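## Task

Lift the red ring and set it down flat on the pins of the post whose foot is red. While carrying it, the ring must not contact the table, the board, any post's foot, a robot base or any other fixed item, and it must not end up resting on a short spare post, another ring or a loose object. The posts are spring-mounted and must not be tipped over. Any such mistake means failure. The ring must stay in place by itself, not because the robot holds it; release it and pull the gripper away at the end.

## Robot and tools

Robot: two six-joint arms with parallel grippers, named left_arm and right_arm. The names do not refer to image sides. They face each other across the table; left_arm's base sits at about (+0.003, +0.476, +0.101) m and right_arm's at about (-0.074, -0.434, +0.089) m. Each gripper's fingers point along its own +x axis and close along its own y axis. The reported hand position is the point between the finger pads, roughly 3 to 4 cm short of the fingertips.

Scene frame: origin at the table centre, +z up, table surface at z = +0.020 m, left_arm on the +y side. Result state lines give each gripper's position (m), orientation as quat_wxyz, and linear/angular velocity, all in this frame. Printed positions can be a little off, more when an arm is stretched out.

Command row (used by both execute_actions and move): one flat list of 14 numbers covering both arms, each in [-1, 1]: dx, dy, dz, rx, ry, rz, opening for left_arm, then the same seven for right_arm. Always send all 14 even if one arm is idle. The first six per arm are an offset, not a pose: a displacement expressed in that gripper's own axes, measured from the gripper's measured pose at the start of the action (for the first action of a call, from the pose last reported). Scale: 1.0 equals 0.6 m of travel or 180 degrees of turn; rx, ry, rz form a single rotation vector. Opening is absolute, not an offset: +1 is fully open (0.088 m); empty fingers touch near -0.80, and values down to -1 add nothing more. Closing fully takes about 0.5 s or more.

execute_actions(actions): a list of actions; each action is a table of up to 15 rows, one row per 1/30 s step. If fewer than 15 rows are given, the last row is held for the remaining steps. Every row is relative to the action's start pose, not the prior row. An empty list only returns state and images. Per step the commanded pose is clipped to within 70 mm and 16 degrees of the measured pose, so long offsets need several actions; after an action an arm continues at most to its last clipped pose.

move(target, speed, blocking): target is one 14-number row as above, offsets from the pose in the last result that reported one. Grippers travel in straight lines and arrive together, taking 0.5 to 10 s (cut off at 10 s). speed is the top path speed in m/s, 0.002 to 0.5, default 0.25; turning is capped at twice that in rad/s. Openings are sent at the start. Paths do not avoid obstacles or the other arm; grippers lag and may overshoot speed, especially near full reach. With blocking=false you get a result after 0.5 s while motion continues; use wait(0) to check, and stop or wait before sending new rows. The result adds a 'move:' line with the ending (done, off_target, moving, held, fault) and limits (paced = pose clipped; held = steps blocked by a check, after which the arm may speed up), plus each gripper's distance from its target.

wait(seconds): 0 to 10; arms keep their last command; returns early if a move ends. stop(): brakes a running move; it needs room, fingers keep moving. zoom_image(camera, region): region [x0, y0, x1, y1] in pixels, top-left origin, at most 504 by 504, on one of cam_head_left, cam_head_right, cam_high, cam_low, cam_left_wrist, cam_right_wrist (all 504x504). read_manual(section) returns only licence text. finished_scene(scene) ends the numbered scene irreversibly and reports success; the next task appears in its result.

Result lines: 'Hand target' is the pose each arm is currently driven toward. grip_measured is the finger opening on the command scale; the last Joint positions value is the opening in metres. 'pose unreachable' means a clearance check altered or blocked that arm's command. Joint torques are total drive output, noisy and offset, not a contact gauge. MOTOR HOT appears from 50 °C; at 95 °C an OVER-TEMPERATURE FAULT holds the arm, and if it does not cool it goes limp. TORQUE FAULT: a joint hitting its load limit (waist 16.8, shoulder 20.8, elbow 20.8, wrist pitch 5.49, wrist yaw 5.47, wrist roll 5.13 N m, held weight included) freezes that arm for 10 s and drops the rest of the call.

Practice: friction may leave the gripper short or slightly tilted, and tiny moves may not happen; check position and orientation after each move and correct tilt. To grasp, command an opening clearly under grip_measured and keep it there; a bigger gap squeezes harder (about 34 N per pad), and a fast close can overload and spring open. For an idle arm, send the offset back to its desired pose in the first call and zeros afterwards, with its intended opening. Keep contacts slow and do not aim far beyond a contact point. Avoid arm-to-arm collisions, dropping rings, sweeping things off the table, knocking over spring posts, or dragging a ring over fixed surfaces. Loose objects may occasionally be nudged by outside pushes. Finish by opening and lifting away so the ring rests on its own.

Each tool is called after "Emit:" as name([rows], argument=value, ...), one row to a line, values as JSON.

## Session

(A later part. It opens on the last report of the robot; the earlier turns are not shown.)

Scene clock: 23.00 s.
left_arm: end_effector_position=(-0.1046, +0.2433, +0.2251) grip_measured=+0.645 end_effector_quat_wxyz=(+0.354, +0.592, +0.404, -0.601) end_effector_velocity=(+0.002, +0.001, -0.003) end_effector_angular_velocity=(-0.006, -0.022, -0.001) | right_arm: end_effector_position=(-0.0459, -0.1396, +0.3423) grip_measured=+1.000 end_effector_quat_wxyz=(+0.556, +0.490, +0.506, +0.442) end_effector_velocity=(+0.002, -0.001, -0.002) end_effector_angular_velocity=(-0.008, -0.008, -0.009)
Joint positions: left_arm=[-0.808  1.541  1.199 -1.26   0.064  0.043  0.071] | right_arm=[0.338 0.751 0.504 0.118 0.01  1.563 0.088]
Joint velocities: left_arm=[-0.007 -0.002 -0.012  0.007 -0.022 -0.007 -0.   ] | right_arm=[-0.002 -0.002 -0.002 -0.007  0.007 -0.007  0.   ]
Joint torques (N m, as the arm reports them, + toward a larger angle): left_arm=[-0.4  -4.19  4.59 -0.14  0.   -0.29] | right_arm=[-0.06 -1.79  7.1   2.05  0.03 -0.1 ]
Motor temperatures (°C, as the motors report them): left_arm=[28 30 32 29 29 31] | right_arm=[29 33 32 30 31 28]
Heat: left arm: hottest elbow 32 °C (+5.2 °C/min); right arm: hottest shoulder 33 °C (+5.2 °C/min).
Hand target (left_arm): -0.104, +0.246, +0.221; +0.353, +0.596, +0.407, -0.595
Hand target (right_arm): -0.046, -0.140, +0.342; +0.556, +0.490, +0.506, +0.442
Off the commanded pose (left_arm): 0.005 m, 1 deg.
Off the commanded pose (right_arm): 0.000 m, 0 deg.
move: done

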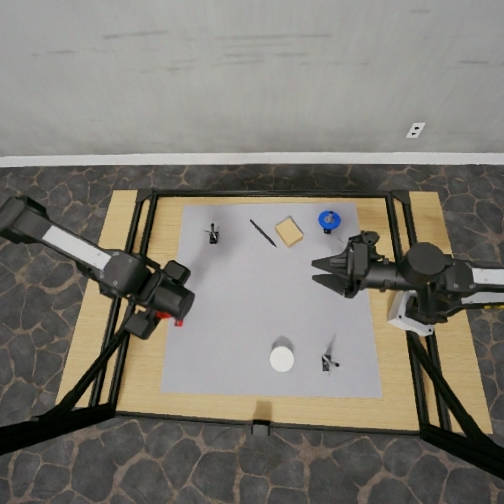

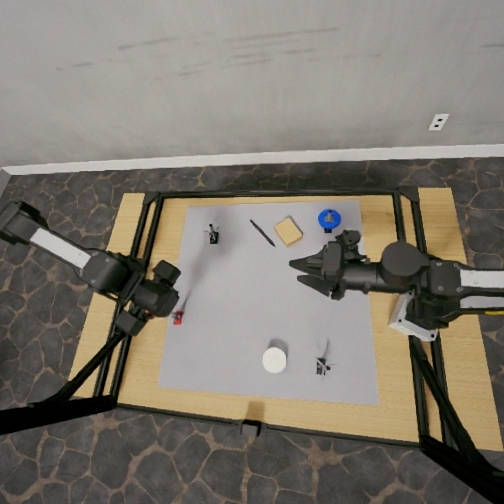

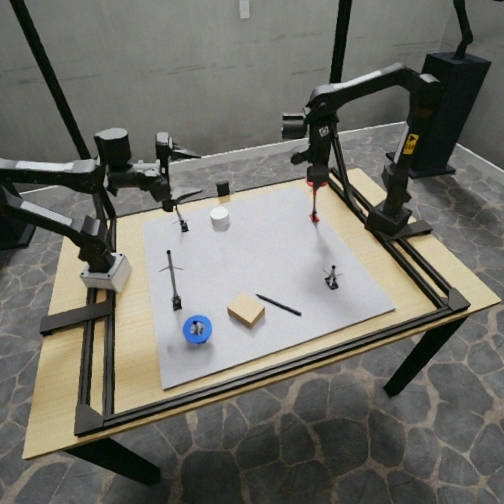

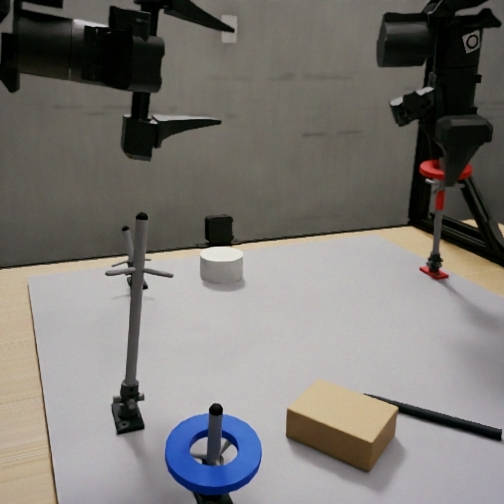

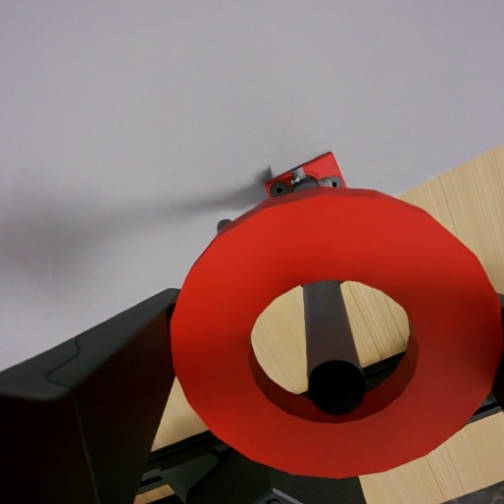

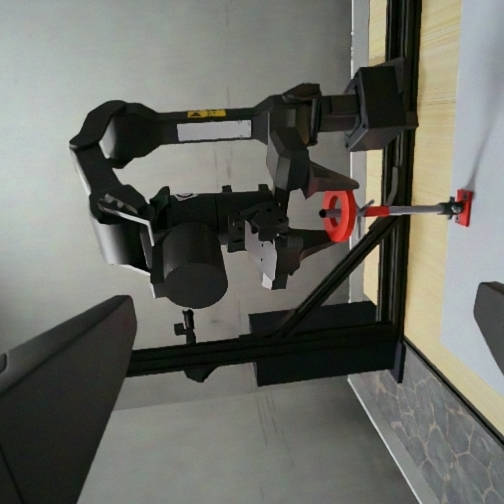

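Emit:
move(target=[0.023,0,0,0,0,0,0.4,0,0,0,0,0,0,1], speed=0.04)

Emit:
zoom_image(camera="cam_low", region=[384,110,504,230])

Emit:
zoom_image(camera="cam_right_wrist", region=[280,150,410,280])

Scene clock: 23.97 s.
left_arm: end_effector_position=(-0.1054, +0.2416, +0.2156) grip_measured=+0.645 end_effector_quat_wxyz=(+0.357, +0.589, +0.401, -0.605) end_effector_velocity=(-0.003, +0.003, -0.002) end_effector_angular_velocity=(+0.011, +0.019, +0.005) | right_arm: end_effector_position=(-0.0459, -0.1396, +0.3423) grip_measured=+1.000 end_effector_quat_wxyz=(+0.556, +0.490, +0.506, +0.442) end_effector_velocity=(+0.003, +0.000, +0.002) end_effector_angular_velocity=(+0.006, -0.009, -0.014)
Joint positions: left_arm=[-0.808  1.541  1.161 -1.208  0.064  0.042  0.071] | right_arm=[0.338 0.751 0.504 0.118 0.01  1.563 0.088]
Joint velocities: left_arm=[-0.002 -0.002 -0.012  0.007  0.022 -0.007  0.   ] | right_arm=[-0.007  0.002  0.002  0.007  0.007 -0.007  0.   ]
Joint torques (N m, as the arm reports them, + toward a larger angle): left_arm=[-0.32 -4.14  4.37 -0.08  0.09 -0.18] | right_arm=[-0.06 -1.81  7.08  2.04  0.03 -0.1 ]
Motor temperatures (°C, as the motors report them): left_arm=[28 30 32 29 29 31] | right_arm=[29 33 32 30 31 28]
Heat: left arm: hottest elbow 32 °C (+5.0 °C/min); right arm: hottest shoulder 33 °C (+5.0 °C/min).
Hand target (left_arm): -0.105, +0.244, +0.211; +0.354, +0.592, +0.404, -0.600
Hand target (right_arm): -0.046, -0.140, +0.342; +0.556, +0.490, +0.506, +0.442
Off the commanded pose (left_arm): 0.005 m, 1 deg.
Off the commanded pose (right_arm): 0.000 m, 0 deg.
move: done

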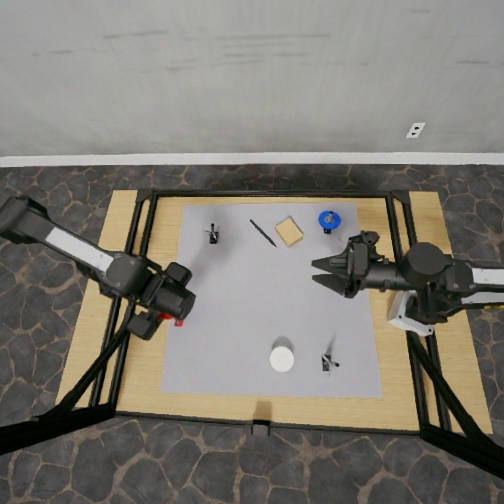

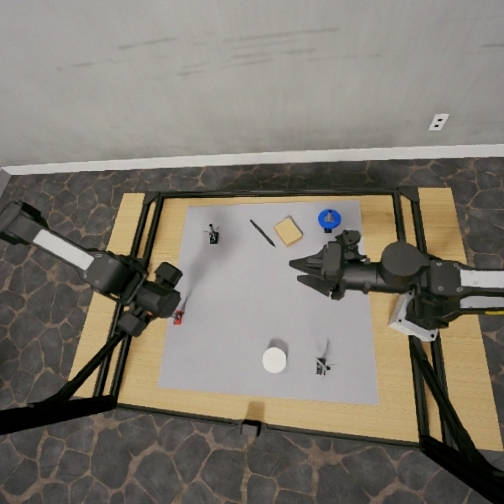

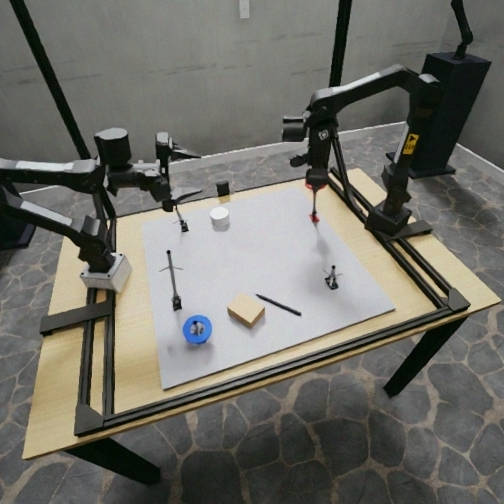

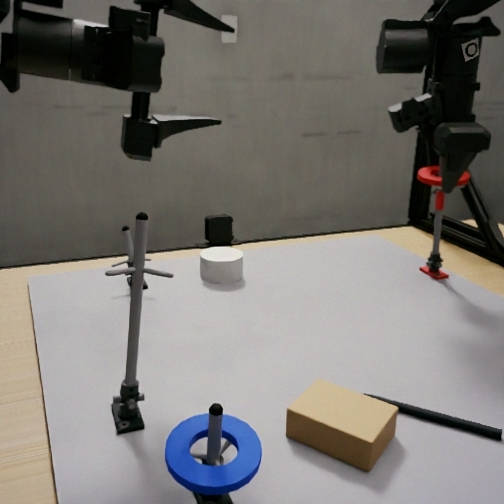

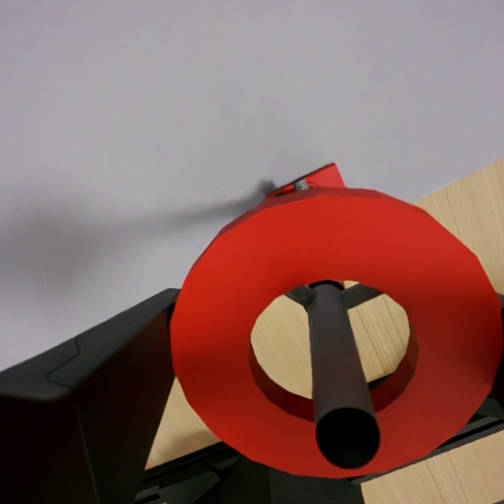

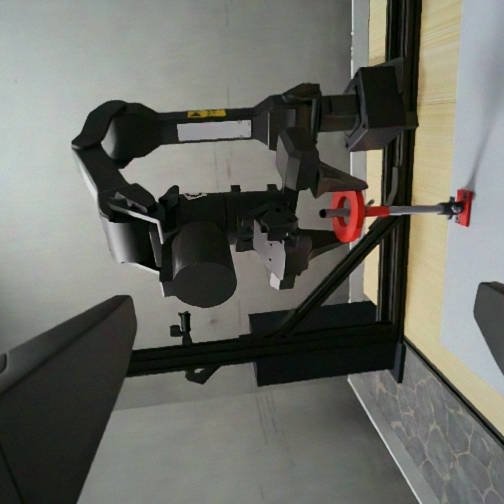

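Region (384, 110, 504, 230) of cam_low's 504x504 image, scaled by 4.200, with more detail than that image has.

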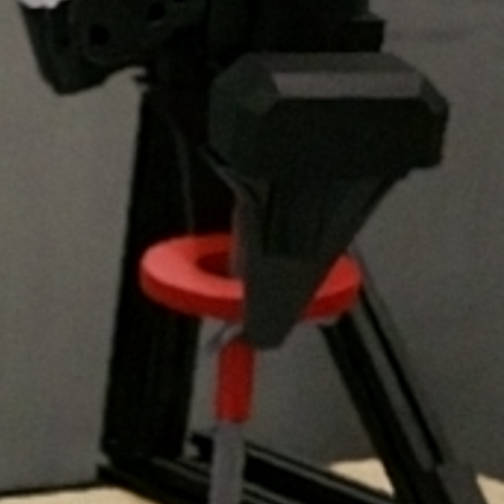

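Region (280, 150, 410, 280) of cam_right_wrist's 504x504 image, scaled by 3.877, with more detail than that image has.

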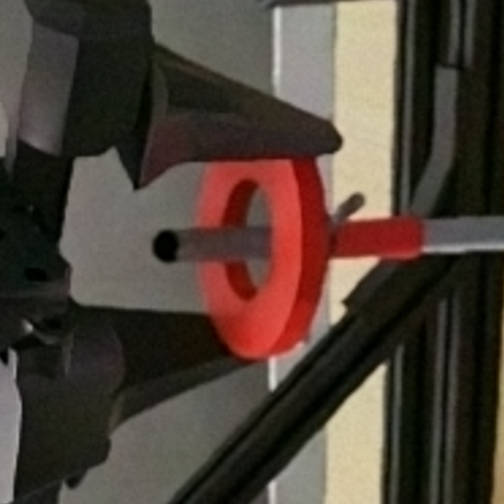

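Emit:
move(target=[0.018,0,0,0,0,0,0.4,0,0,0,0,0,0,1], speed=0.04)

Emit:
zoom_image(camera="cam_low", region=[384,110,504,230])

Emit:
zoom_image(camera="cam_right_wrist", region=[280,150,410,280])

Scene clock: 24.80 s.
left_arm: end_effector_position=(-0.1064, +0.2395, +0.2092) grip_measured=+0.645 end_effector_quat_wxyz=(+0.359, +0.584, +0.398, -0.609) end_effector_velocity=(+0.001, +0.001, -0.001) end_effector_angular_velocity=(-0.005, -0.006, +0.005) | right_arm: end_effector_position=(-0.0459, -0.1396, +0.3423) grip_measured=+1.000 end_effector_quat_wxyz=(+0.556, +0.490, +0.506, +0.442) end_effector_velocity=(-0.000, +0.000, -0.003) end_effector_angular_velocity=(-0.003, -0.006, +0.006)
Joint positions: left_arm=[-0.808  1.541  1.136 -1.168  0.064  0.042  0.071] | right_arm=[0.338 0.751 0.504 0.118 0.01  1.563 0.088]
Joint velocities: left_arm=[-0.002 -0.007 -0.012  0.007 -0.007 -0.007 -0.   ] | right_arm=[-0.002  0.002 -0.007  0.007 -0.007 -0.007  0.   ]
Joint torques (N m, as the arm reports them, + toward a larger angle): left_arm=[-0.24 -4.13  4.47 -0.1   0.09 -0.12] | right_arm=[-0.08 -1.8   7.09  2.05  0.03 -0.1 ]
Motor temperatures (°C, as the motors report them): left_arm=[28 30 32 29 29 31] | right_arm=[29 33 32 30 31 28]
Heat: left arm: hottest elbow 32 °C (+4.8 °C/min); right arm: hottest shoulder 33 °C (+4.8 °C/min).
Hand target (left_arm): -0.106, +0.242, +0.205; +0.357, +0.589, +0.401, -0.605
Hand target (right_arm): -0.046, -0.140, +0.342; +0.556, +0.490, +0.506, +0.442
Off the commanded pose (left_arm): 0.005 m, 1 deg.
Off the commanded pose (right_arm): 0.000 m, 0 deg.
move: done

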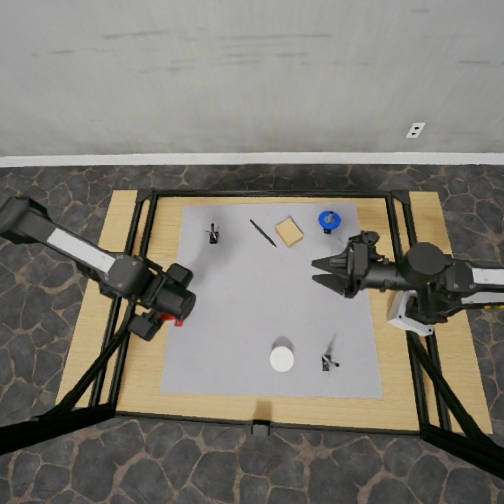

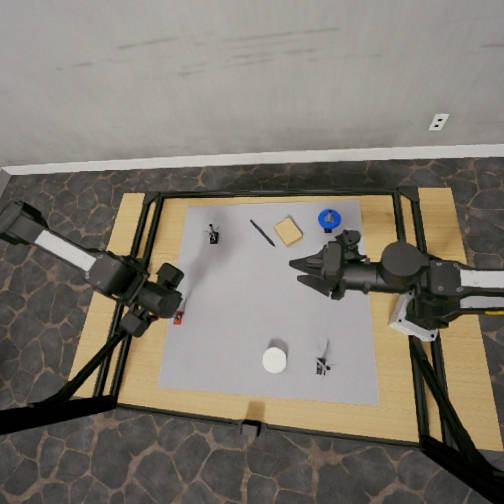

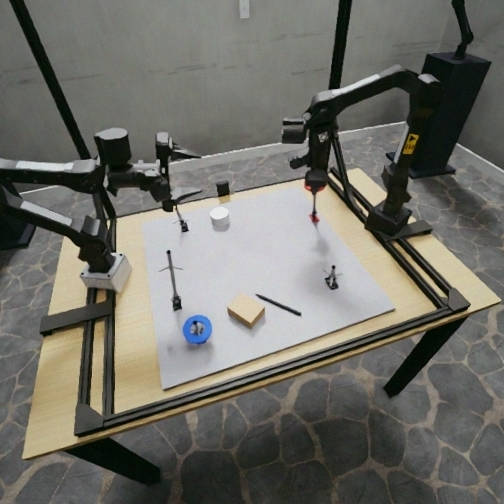

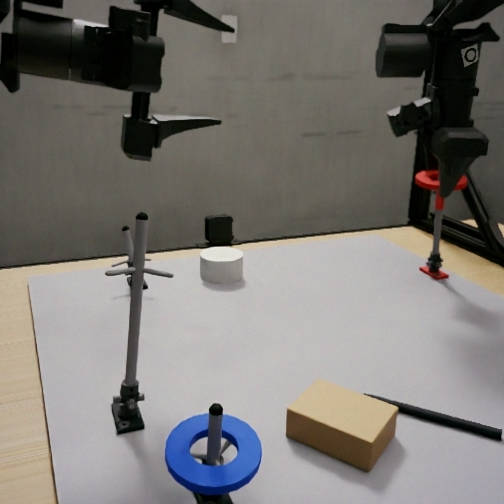

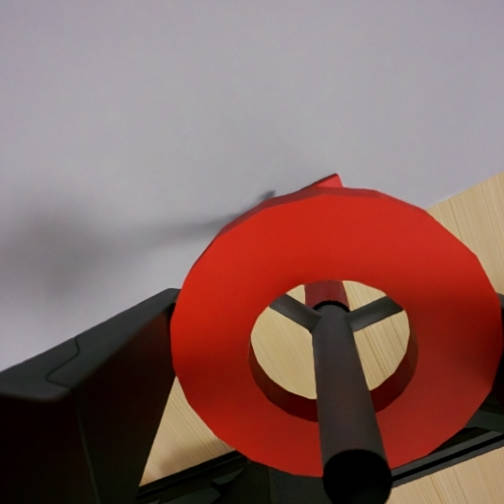

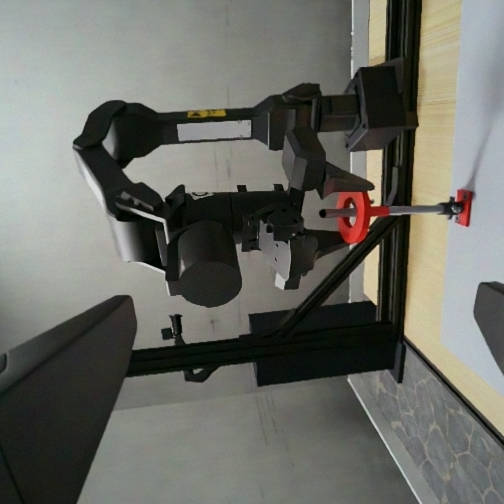

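Region (384, 110, 504, 230) of cam_low's 504x504 image, scaled by 4.200, with more detail than that image has.

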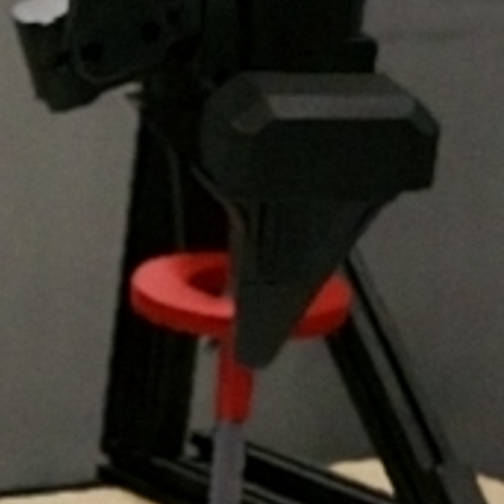

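Region (280, 150, 410, 280) of cam_right_wrist's 504x504 image, scaled by 3.877, with more detail than that image has.

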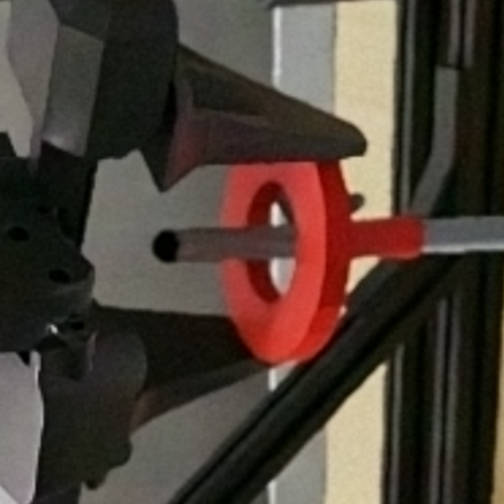

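Emit:
execute_actions([
  [[0.008,0,-0.003,0,0,0,0.4,0,0,0,0,0,0,1],[0.009,0,-0.003,0,0,0,0.4,0,0,0,0,0,0,1],[0.010,0,-0.003,0,0,0,0.4,0,0,0,0,0,0,1],[0.011,0,-0.003,0,0,0,0.4,0,0,0,0,0,0,1],[0.012,0,-0.003,0,0,0,0.4,0,0,0,0,0,0,1],[0.012,0,-0.003,0,0,0,0.4,0,0,0,0,0,0,1],[0.012,0,-0.003,0,0,0,0.4,0,0,0,0,0,0,1],[0.012,0,-0.003,0,0,0,0.5,0,0,0,0,0,0,1],[0.012,0,-0.003,0,0,0,0.6,0,0,0,0,0,0,1],[0.012,0,-0.003,0,0,0,0.63,0,0,0,0,0,0,1],[0.012,0,-0.003,0,0,0,0.66,0,0,0,0,0,0,1],[0.012,0,-0.003,0,0,0,0.7,0,0,0,0,0,0,1],[0.012,0,-0.003,0,0,0,0.8,0,0,0,0,0,0,1],[0.012,0,-0.003,0,0,0,1,0,0,0,0,0,0,1]],
])

Emit:
wait(seconds=0.3)

Emit:
move(target=[-0.17,0,0,0,0,0,1,0,0,0,0,0,0,1], speed=0.15)

Emit:
move(target=[-0.03,0.2,0,-0.1,0,0,1,0,0,0,0,0,0,1])

Emit:
zoom_image(camera="cam_low", region=[384,110,504,230])

Scene clock: 25.53 s.
left_arm: end_effector_position=(-0.1072, +0.2376, +0.2054) grip_measured=+0.775 end_effector_quat_wxyz=(+0.362, +0.581, +0.395, -0.613) end_effector_velocity=(+0.009, +0.022, -0.021) end_effector_angular_velocity=(+0.087, -0.028, +0.010) | right_arm: end_effector_position=(-0.0459, -0.1396, +0.3423) grip_measured=+1.000 end_effector_quat_wxyz=(+0.556, +0.490, +0.506, +0.442) end_effector_velocity=(+0.002, -0.000, +0.001) end_effector_angular_velocity=(+0.006, -0.009, -0.009)
Joint positions: left_arm=[-0.808  1.541  1.121 -1.14   0.064  0.042  0.077] | right_arm=[0.338 0.751 0.504 0.118 0.01  1.563 0.088]
Joint velocities: left_arm=[ 0.002 -0.002 -0.085 -0.007  0.007 -0.007  0.093] | right_arm=[-0.002 -0.002 -0.002  0.007  0.007 -0.007  0.   ]
Joint torques (N m, as the arm reports them, + toward a larger angle): left_arm=[-0.22 -4.73  4.71 -0.23  0.06 -0.08] | right_arm=[-0.07 -1.79  7.11  2.05  0.03 -0.1 ]
Motor temperatures (°C, as the motors report them): left_arm=[28 30 32 29 29 31] | right_arm=[29 33 33 30 31 28]
Heat: left arm: hottest elbow 32 °C (+4.7 °C/min); right arm: hottest shoulder 33 °C (+4.7 °C/min).
Hand target (left_arm): -0.106, +0.241, +0.202; +0.359, +0.584, +0.398, -0.609
Hand target (right_arm): -0.046, -0.140, +0.342; +0.556, +0.490, +0.506, +0.442
Off the commanded pose (left_arm): 0.005 m, 1 deg.
Off the commanded pose (right_arm): 0.000 m, 0 deg.

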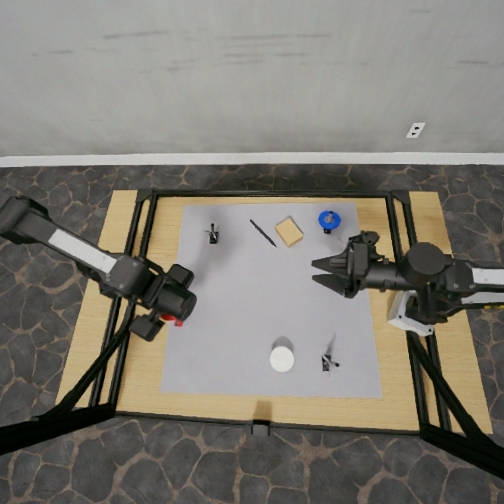

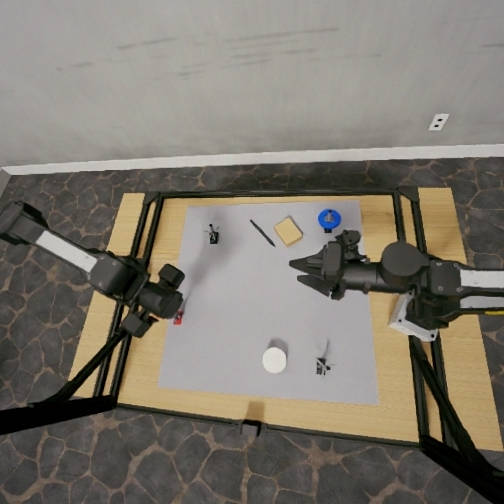

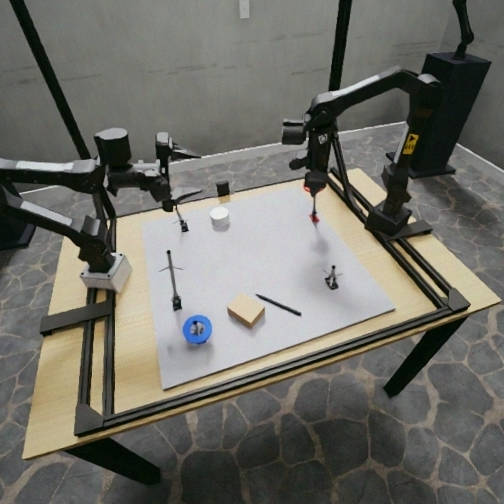

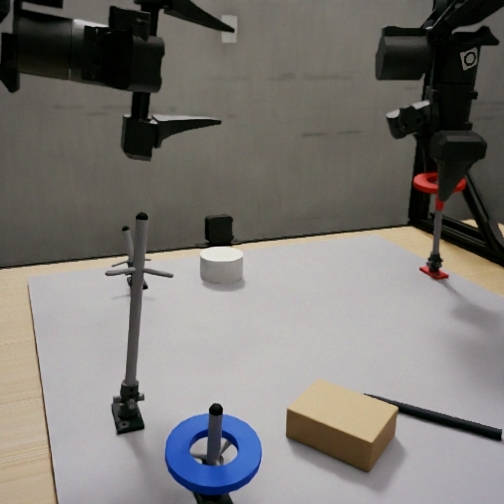

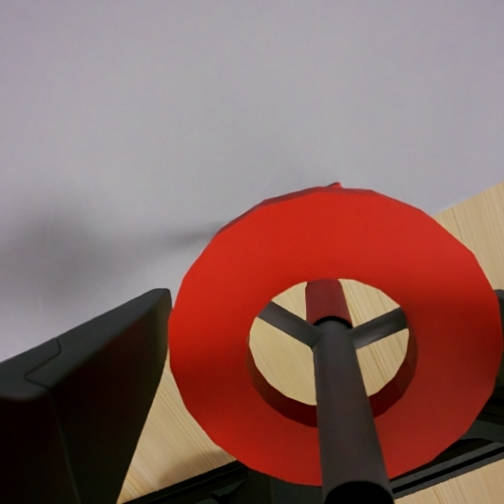

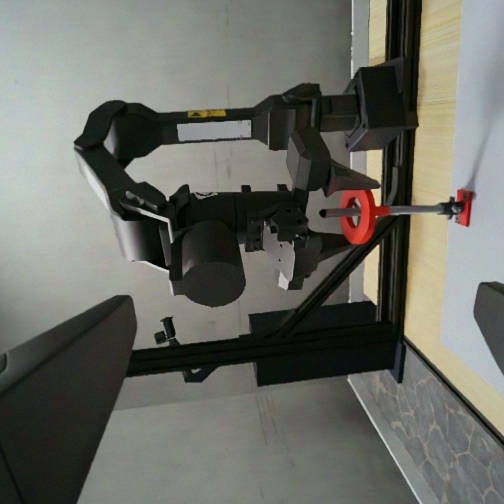

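Scene clock: 25.83 s.
left_arm: end_effector_position=(-0.1067, +0.2386, +0.2044) grip_measured=+0.989 end_effector_quat_wxyz=(+0.361, +0.582, +0.396, -0.612) end_effector_velocity=(+0.002, +0.002, -0.000) end_effector_angular_velocity=(-0.001, -0.023, +0.000) | right_arm: end_effector_position=(-0.0459, -0.1396, +0.3423) grip_measured=+1.000 end_effector_quat_wxyz=(+0.556, +0.490, +0.506, +0.442) end_effector_velocity=(-0.003, +0.000, -0.003) end_effector_angular_velocity=(-0.013, -0.003, +0.020)
Joint positions: left_arm=[-0.808  1.541  1.116 -1.14   0.064  0.042  0.087] | right_arm=[0.338 0.751 0.504 0.118 0.01  1.563 0.088]
Joint velocities: left_arm=[-0.007 -0.002 -0.002 -0.007 -0.022 -0.007  0.009] | right_arm=[-0.002  0.002 -0.002 -0.007 -0.022 -0.007  0.   ]
Joint torques (N m, as the arm reports them, + toward a larger angle): left_arm=[-0.22 -4.76  4.41 -0.17  0.08 -0.07] | right_arm=[-0.11 -1.81  7.1   2.04  0.03 -0.1 ]
Motor temperatures (°C, as the motors report them): left_arm=[28 30 32 29 29 31] | right_arm=[29 33 33 30 31 28]
Heat: left arm: hottest elbow 32 °C (+4.6 °C/min); right arm: hottest shoulder 33 °C (+4.6 °C/min).
Hand target (left_arm): -0.106, +0.241, +0.202; +0.359, +0.584, +0.398, -0.609
Hand target (right_arm): -0.046, -0.140, +0.342; +0.556, +0.490, +0.506, +0.442
Off the commanded pose (left_arm): 0.004 m, 1 deg.
Off the commanded pose (right_arm): 0.000 m, 0 deg.
wait: 0.30 s; no rest

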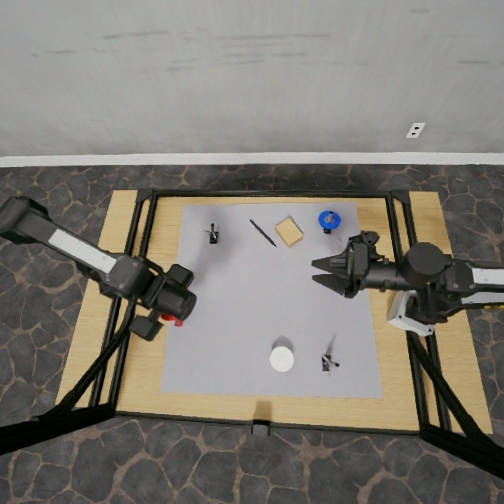

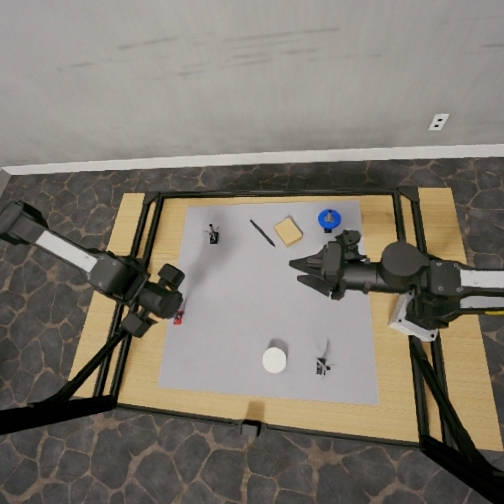

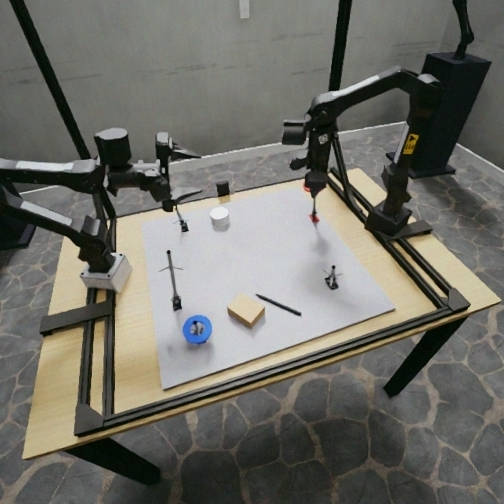

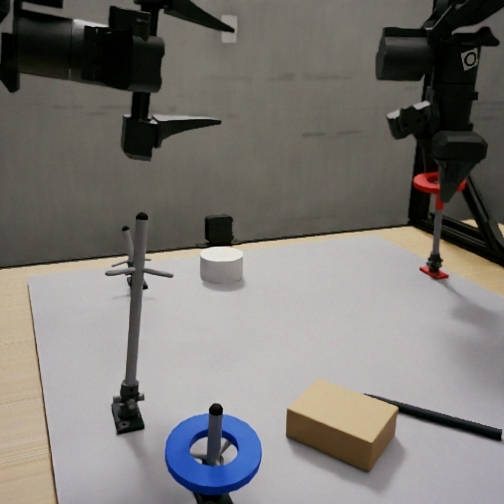

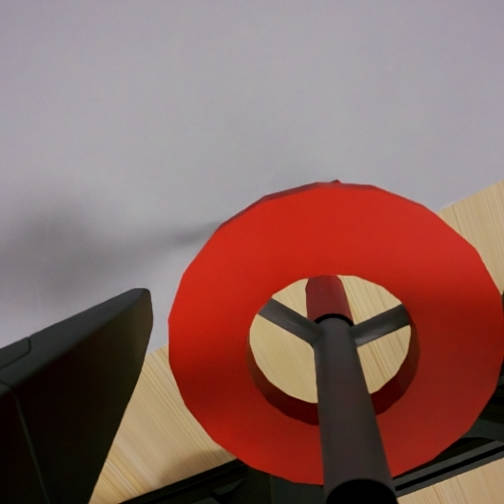

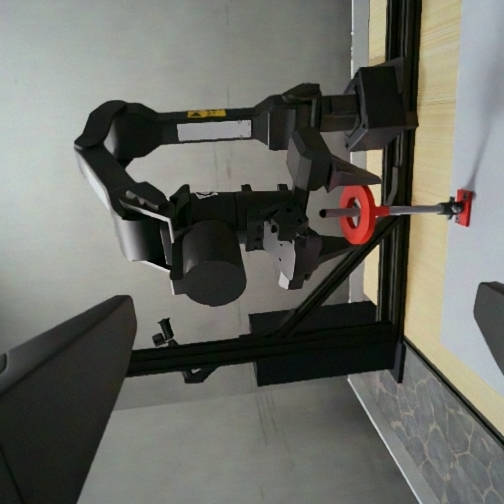

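Scene clock: 27.07 s.
left_arm: end_effector_position=(-0.0993, +0.2395, +0.3049) grip_measured=+1.000 end_effector_quat_wxyz=(+0.362, +0.582, +0.397, -0.611) end_effector_velocity=(+0.001, +0.001, +0.000) end_effector_angular_velocity=(+0.018, -0.015, +0.005) | right_arm: end_effector_position=(-0.0459, -0.1396, +0.3423) grip_measured=+1.000 end_effector_quat_wxyz=(+0.556, +0.490, +0.506, +0.442) end_effector_velocity=(+0.003, -0.002, -0.001) end_effector_angular_velocity=(-0.002, +0.007, -0.016)
Joint positions: left_arm=[-0.783  1.535  1.512 -1.544  0.064  0.064  0.088] | right_arm=[0.338 0.751 0.504 0.118 0.01  1.563 0.088]
Joint velocities: left_arm=[-0.002  0.012  0.012 -0.022 -0.007 -0.007  0.   ] | right_arm=[-0.007 -0.007 -0.002 -0.007  0.007  0.007  0.   ]
Joint torques (N m, as the arm reports them, + toward a larger angle): left_arm=[ 0.34 -3.53  7.46 -0.33  0.1   0.29] | right_arm=[-0.08 -1.82  7.1   2.04  0.03 -0.1 ]
Motor temperatures (°C, as the motors report them): left_arm=[28 31 32 29 29 31] | right_arm=[29 33 33 30 31 28]
Heat: left arm: hottest elbow 32 °C (+4.4 °C/min); right arm: hottest shoulder 33 °C (+4.4 °C/min).
Hand target (left_arm): -0.100, +0.237, +0.306; +0.361, +0.582, +0.396, -0.612
Hand target (right_arm): -0.046, -0.140, +0.342; +0.556, +0.490, +0.506, +0.442
Off the commanded pose (left_arm): 0.003 m, 0 deg.
Off the commanded pose (right_arm): 0.000 m, 0 deg.
move: done

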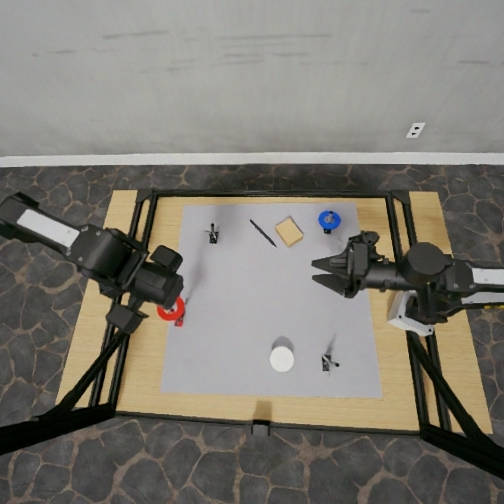

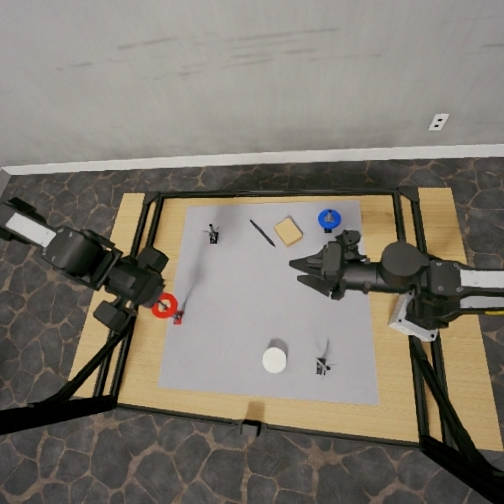

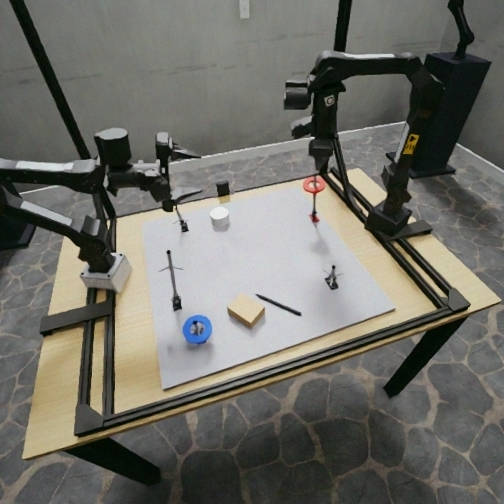

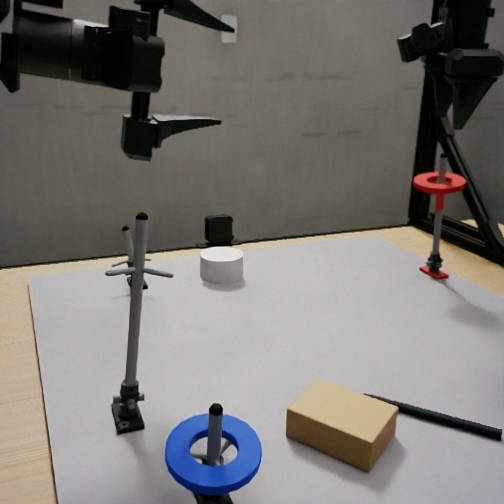

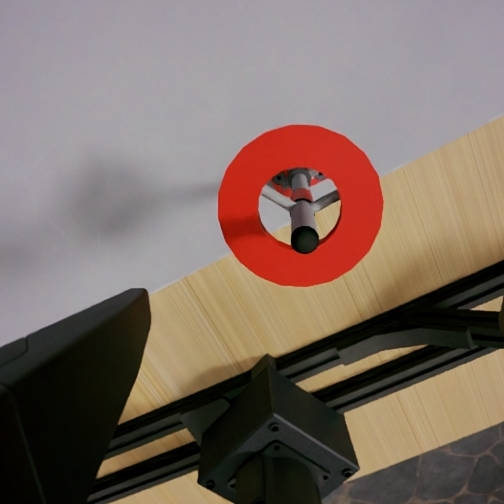

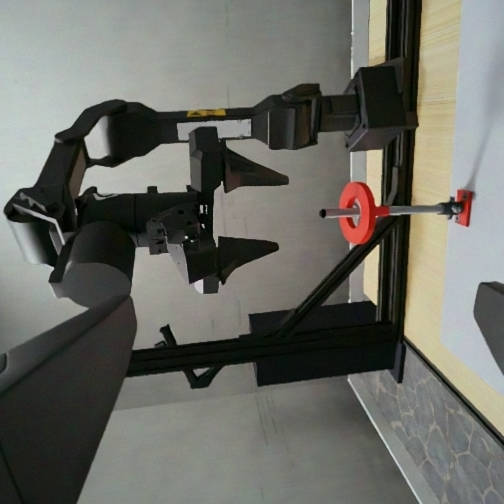

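Scene clock: 28.27 s.
left_arm: end_effector_position=(+0.0084, +0.1913, +0.3134) grip_measured=+1.000 end_effector_quat_wxyz=(+0.459, +0.508, +0.480, -0.549) end_effector_velocity=(+0.002, -0.002, +0.000) end_effector_angular_velocity=(-0.006, +0.007, +0.034) | right_arm: end_effector_position=(-0.0459, -0.1396, +0.3423) grip_measured=+1.000 end_effector_quat_wxyz=(+0.556, +0.490, +0.506, +0.442) end_effector_velocity=(-0.000, -0.001, -0.002) end_effector_angular_velocity=(-0.008, -0.006, +0.006)
Joint positions: left_arm=[-0.359  1.637  1.651 -1.572  0.064  0.169  0.088] | right_arm=[0.338 0.751 0.504 0.118 0.01  1.563 0.088]
Joint velocities: left_arm=[ 0.012  0.002  0.002  0.007  0.007 -0.022  0.   ] | right_arm=[-0.002 -0.002 -0.002 -0.007 -0.007 -0.007  0.   ]
Joint torques (N m, as the arm reports them, + toward a larger angle): left_arm=[ 0.19 -4.19  7.55 -0.32  0.03  0.27] | right_arm=[-0.09 -1.8   7.11  2.05  0.04 -0.1 ]
Motor temperatures (°C, as the motors report them): left_arm=[28 31 32 29 29 31] | right_arm=[29 33 33 31 31 28]
Heat: left arm: hottest elbow 32 °C (+4.2 °C/min); right arm: hottest shoulder 33 °C (+4.2 °C/min).
Hand target (left_arm): +0.010, +0.188, +0.314; +0.458, +0.509, +0.479, -0.549
Hand target (right_arm): -0.046, -0.140, +0.342; +0.556, +0.490, +0.506, +0.442
Off the commanded pose (left_arm): 0.004 m, 2 deg.
Off the commanded pose (right_arm): 0.000 m, 0 deg.
joint sent to its limit (left arm) — the command would take joint 4 (wrist pitch) past its lower limit, so that joint was sent only as far as its limit.
move: done

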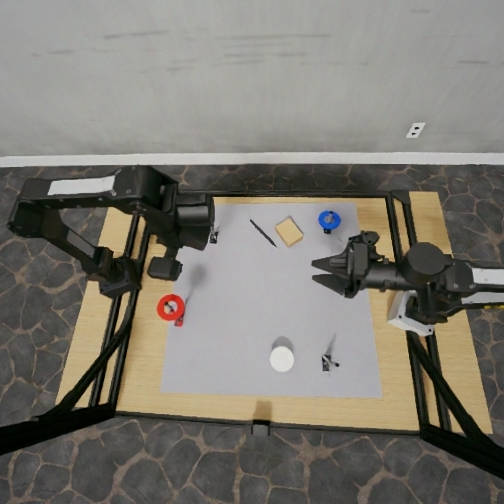

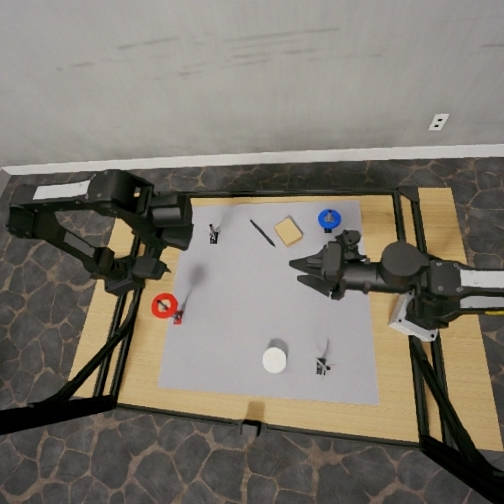

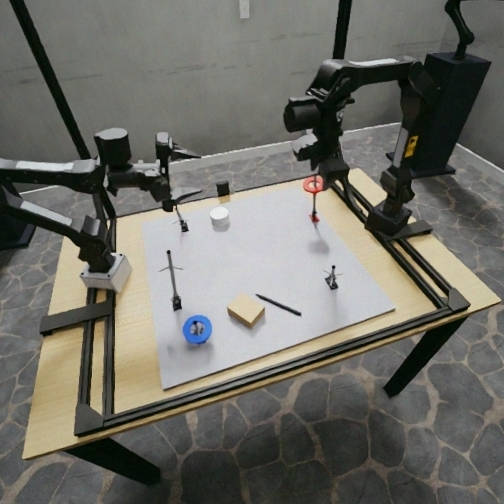

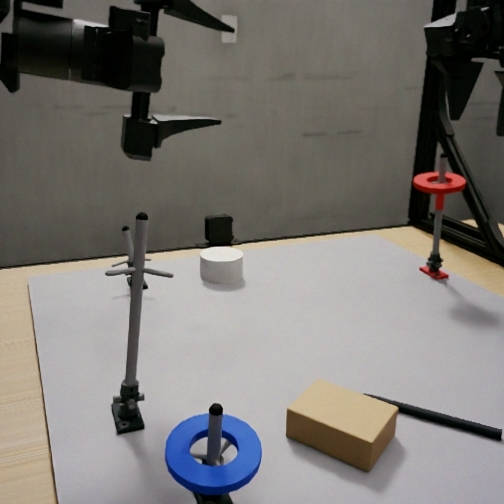

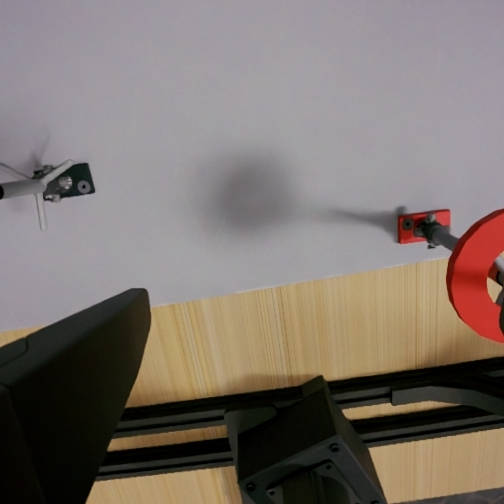

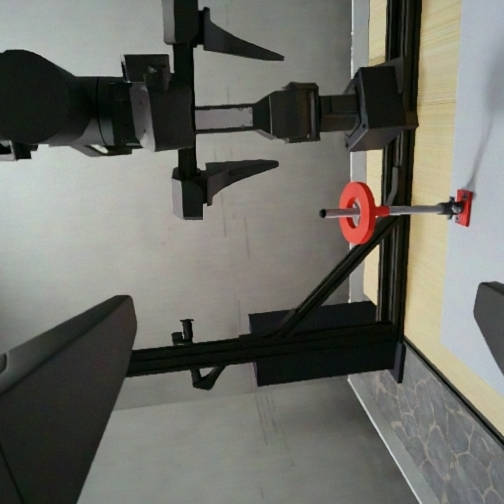

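Region (384, 110, 504, 230) of cam_low's 504x504 image, scaled by 4.200, with more detail than that image has.

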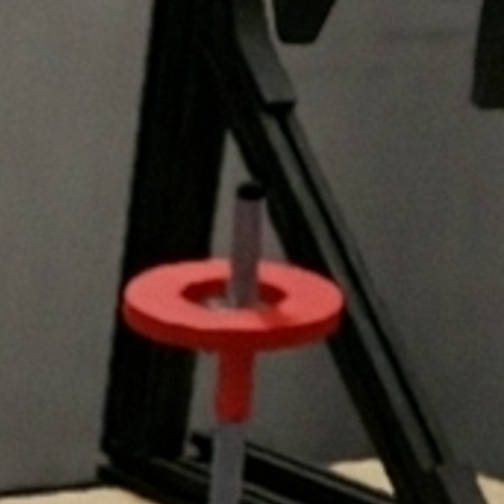

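Emit:
finished_scene(scene=2)

The scene is finished: the task was done.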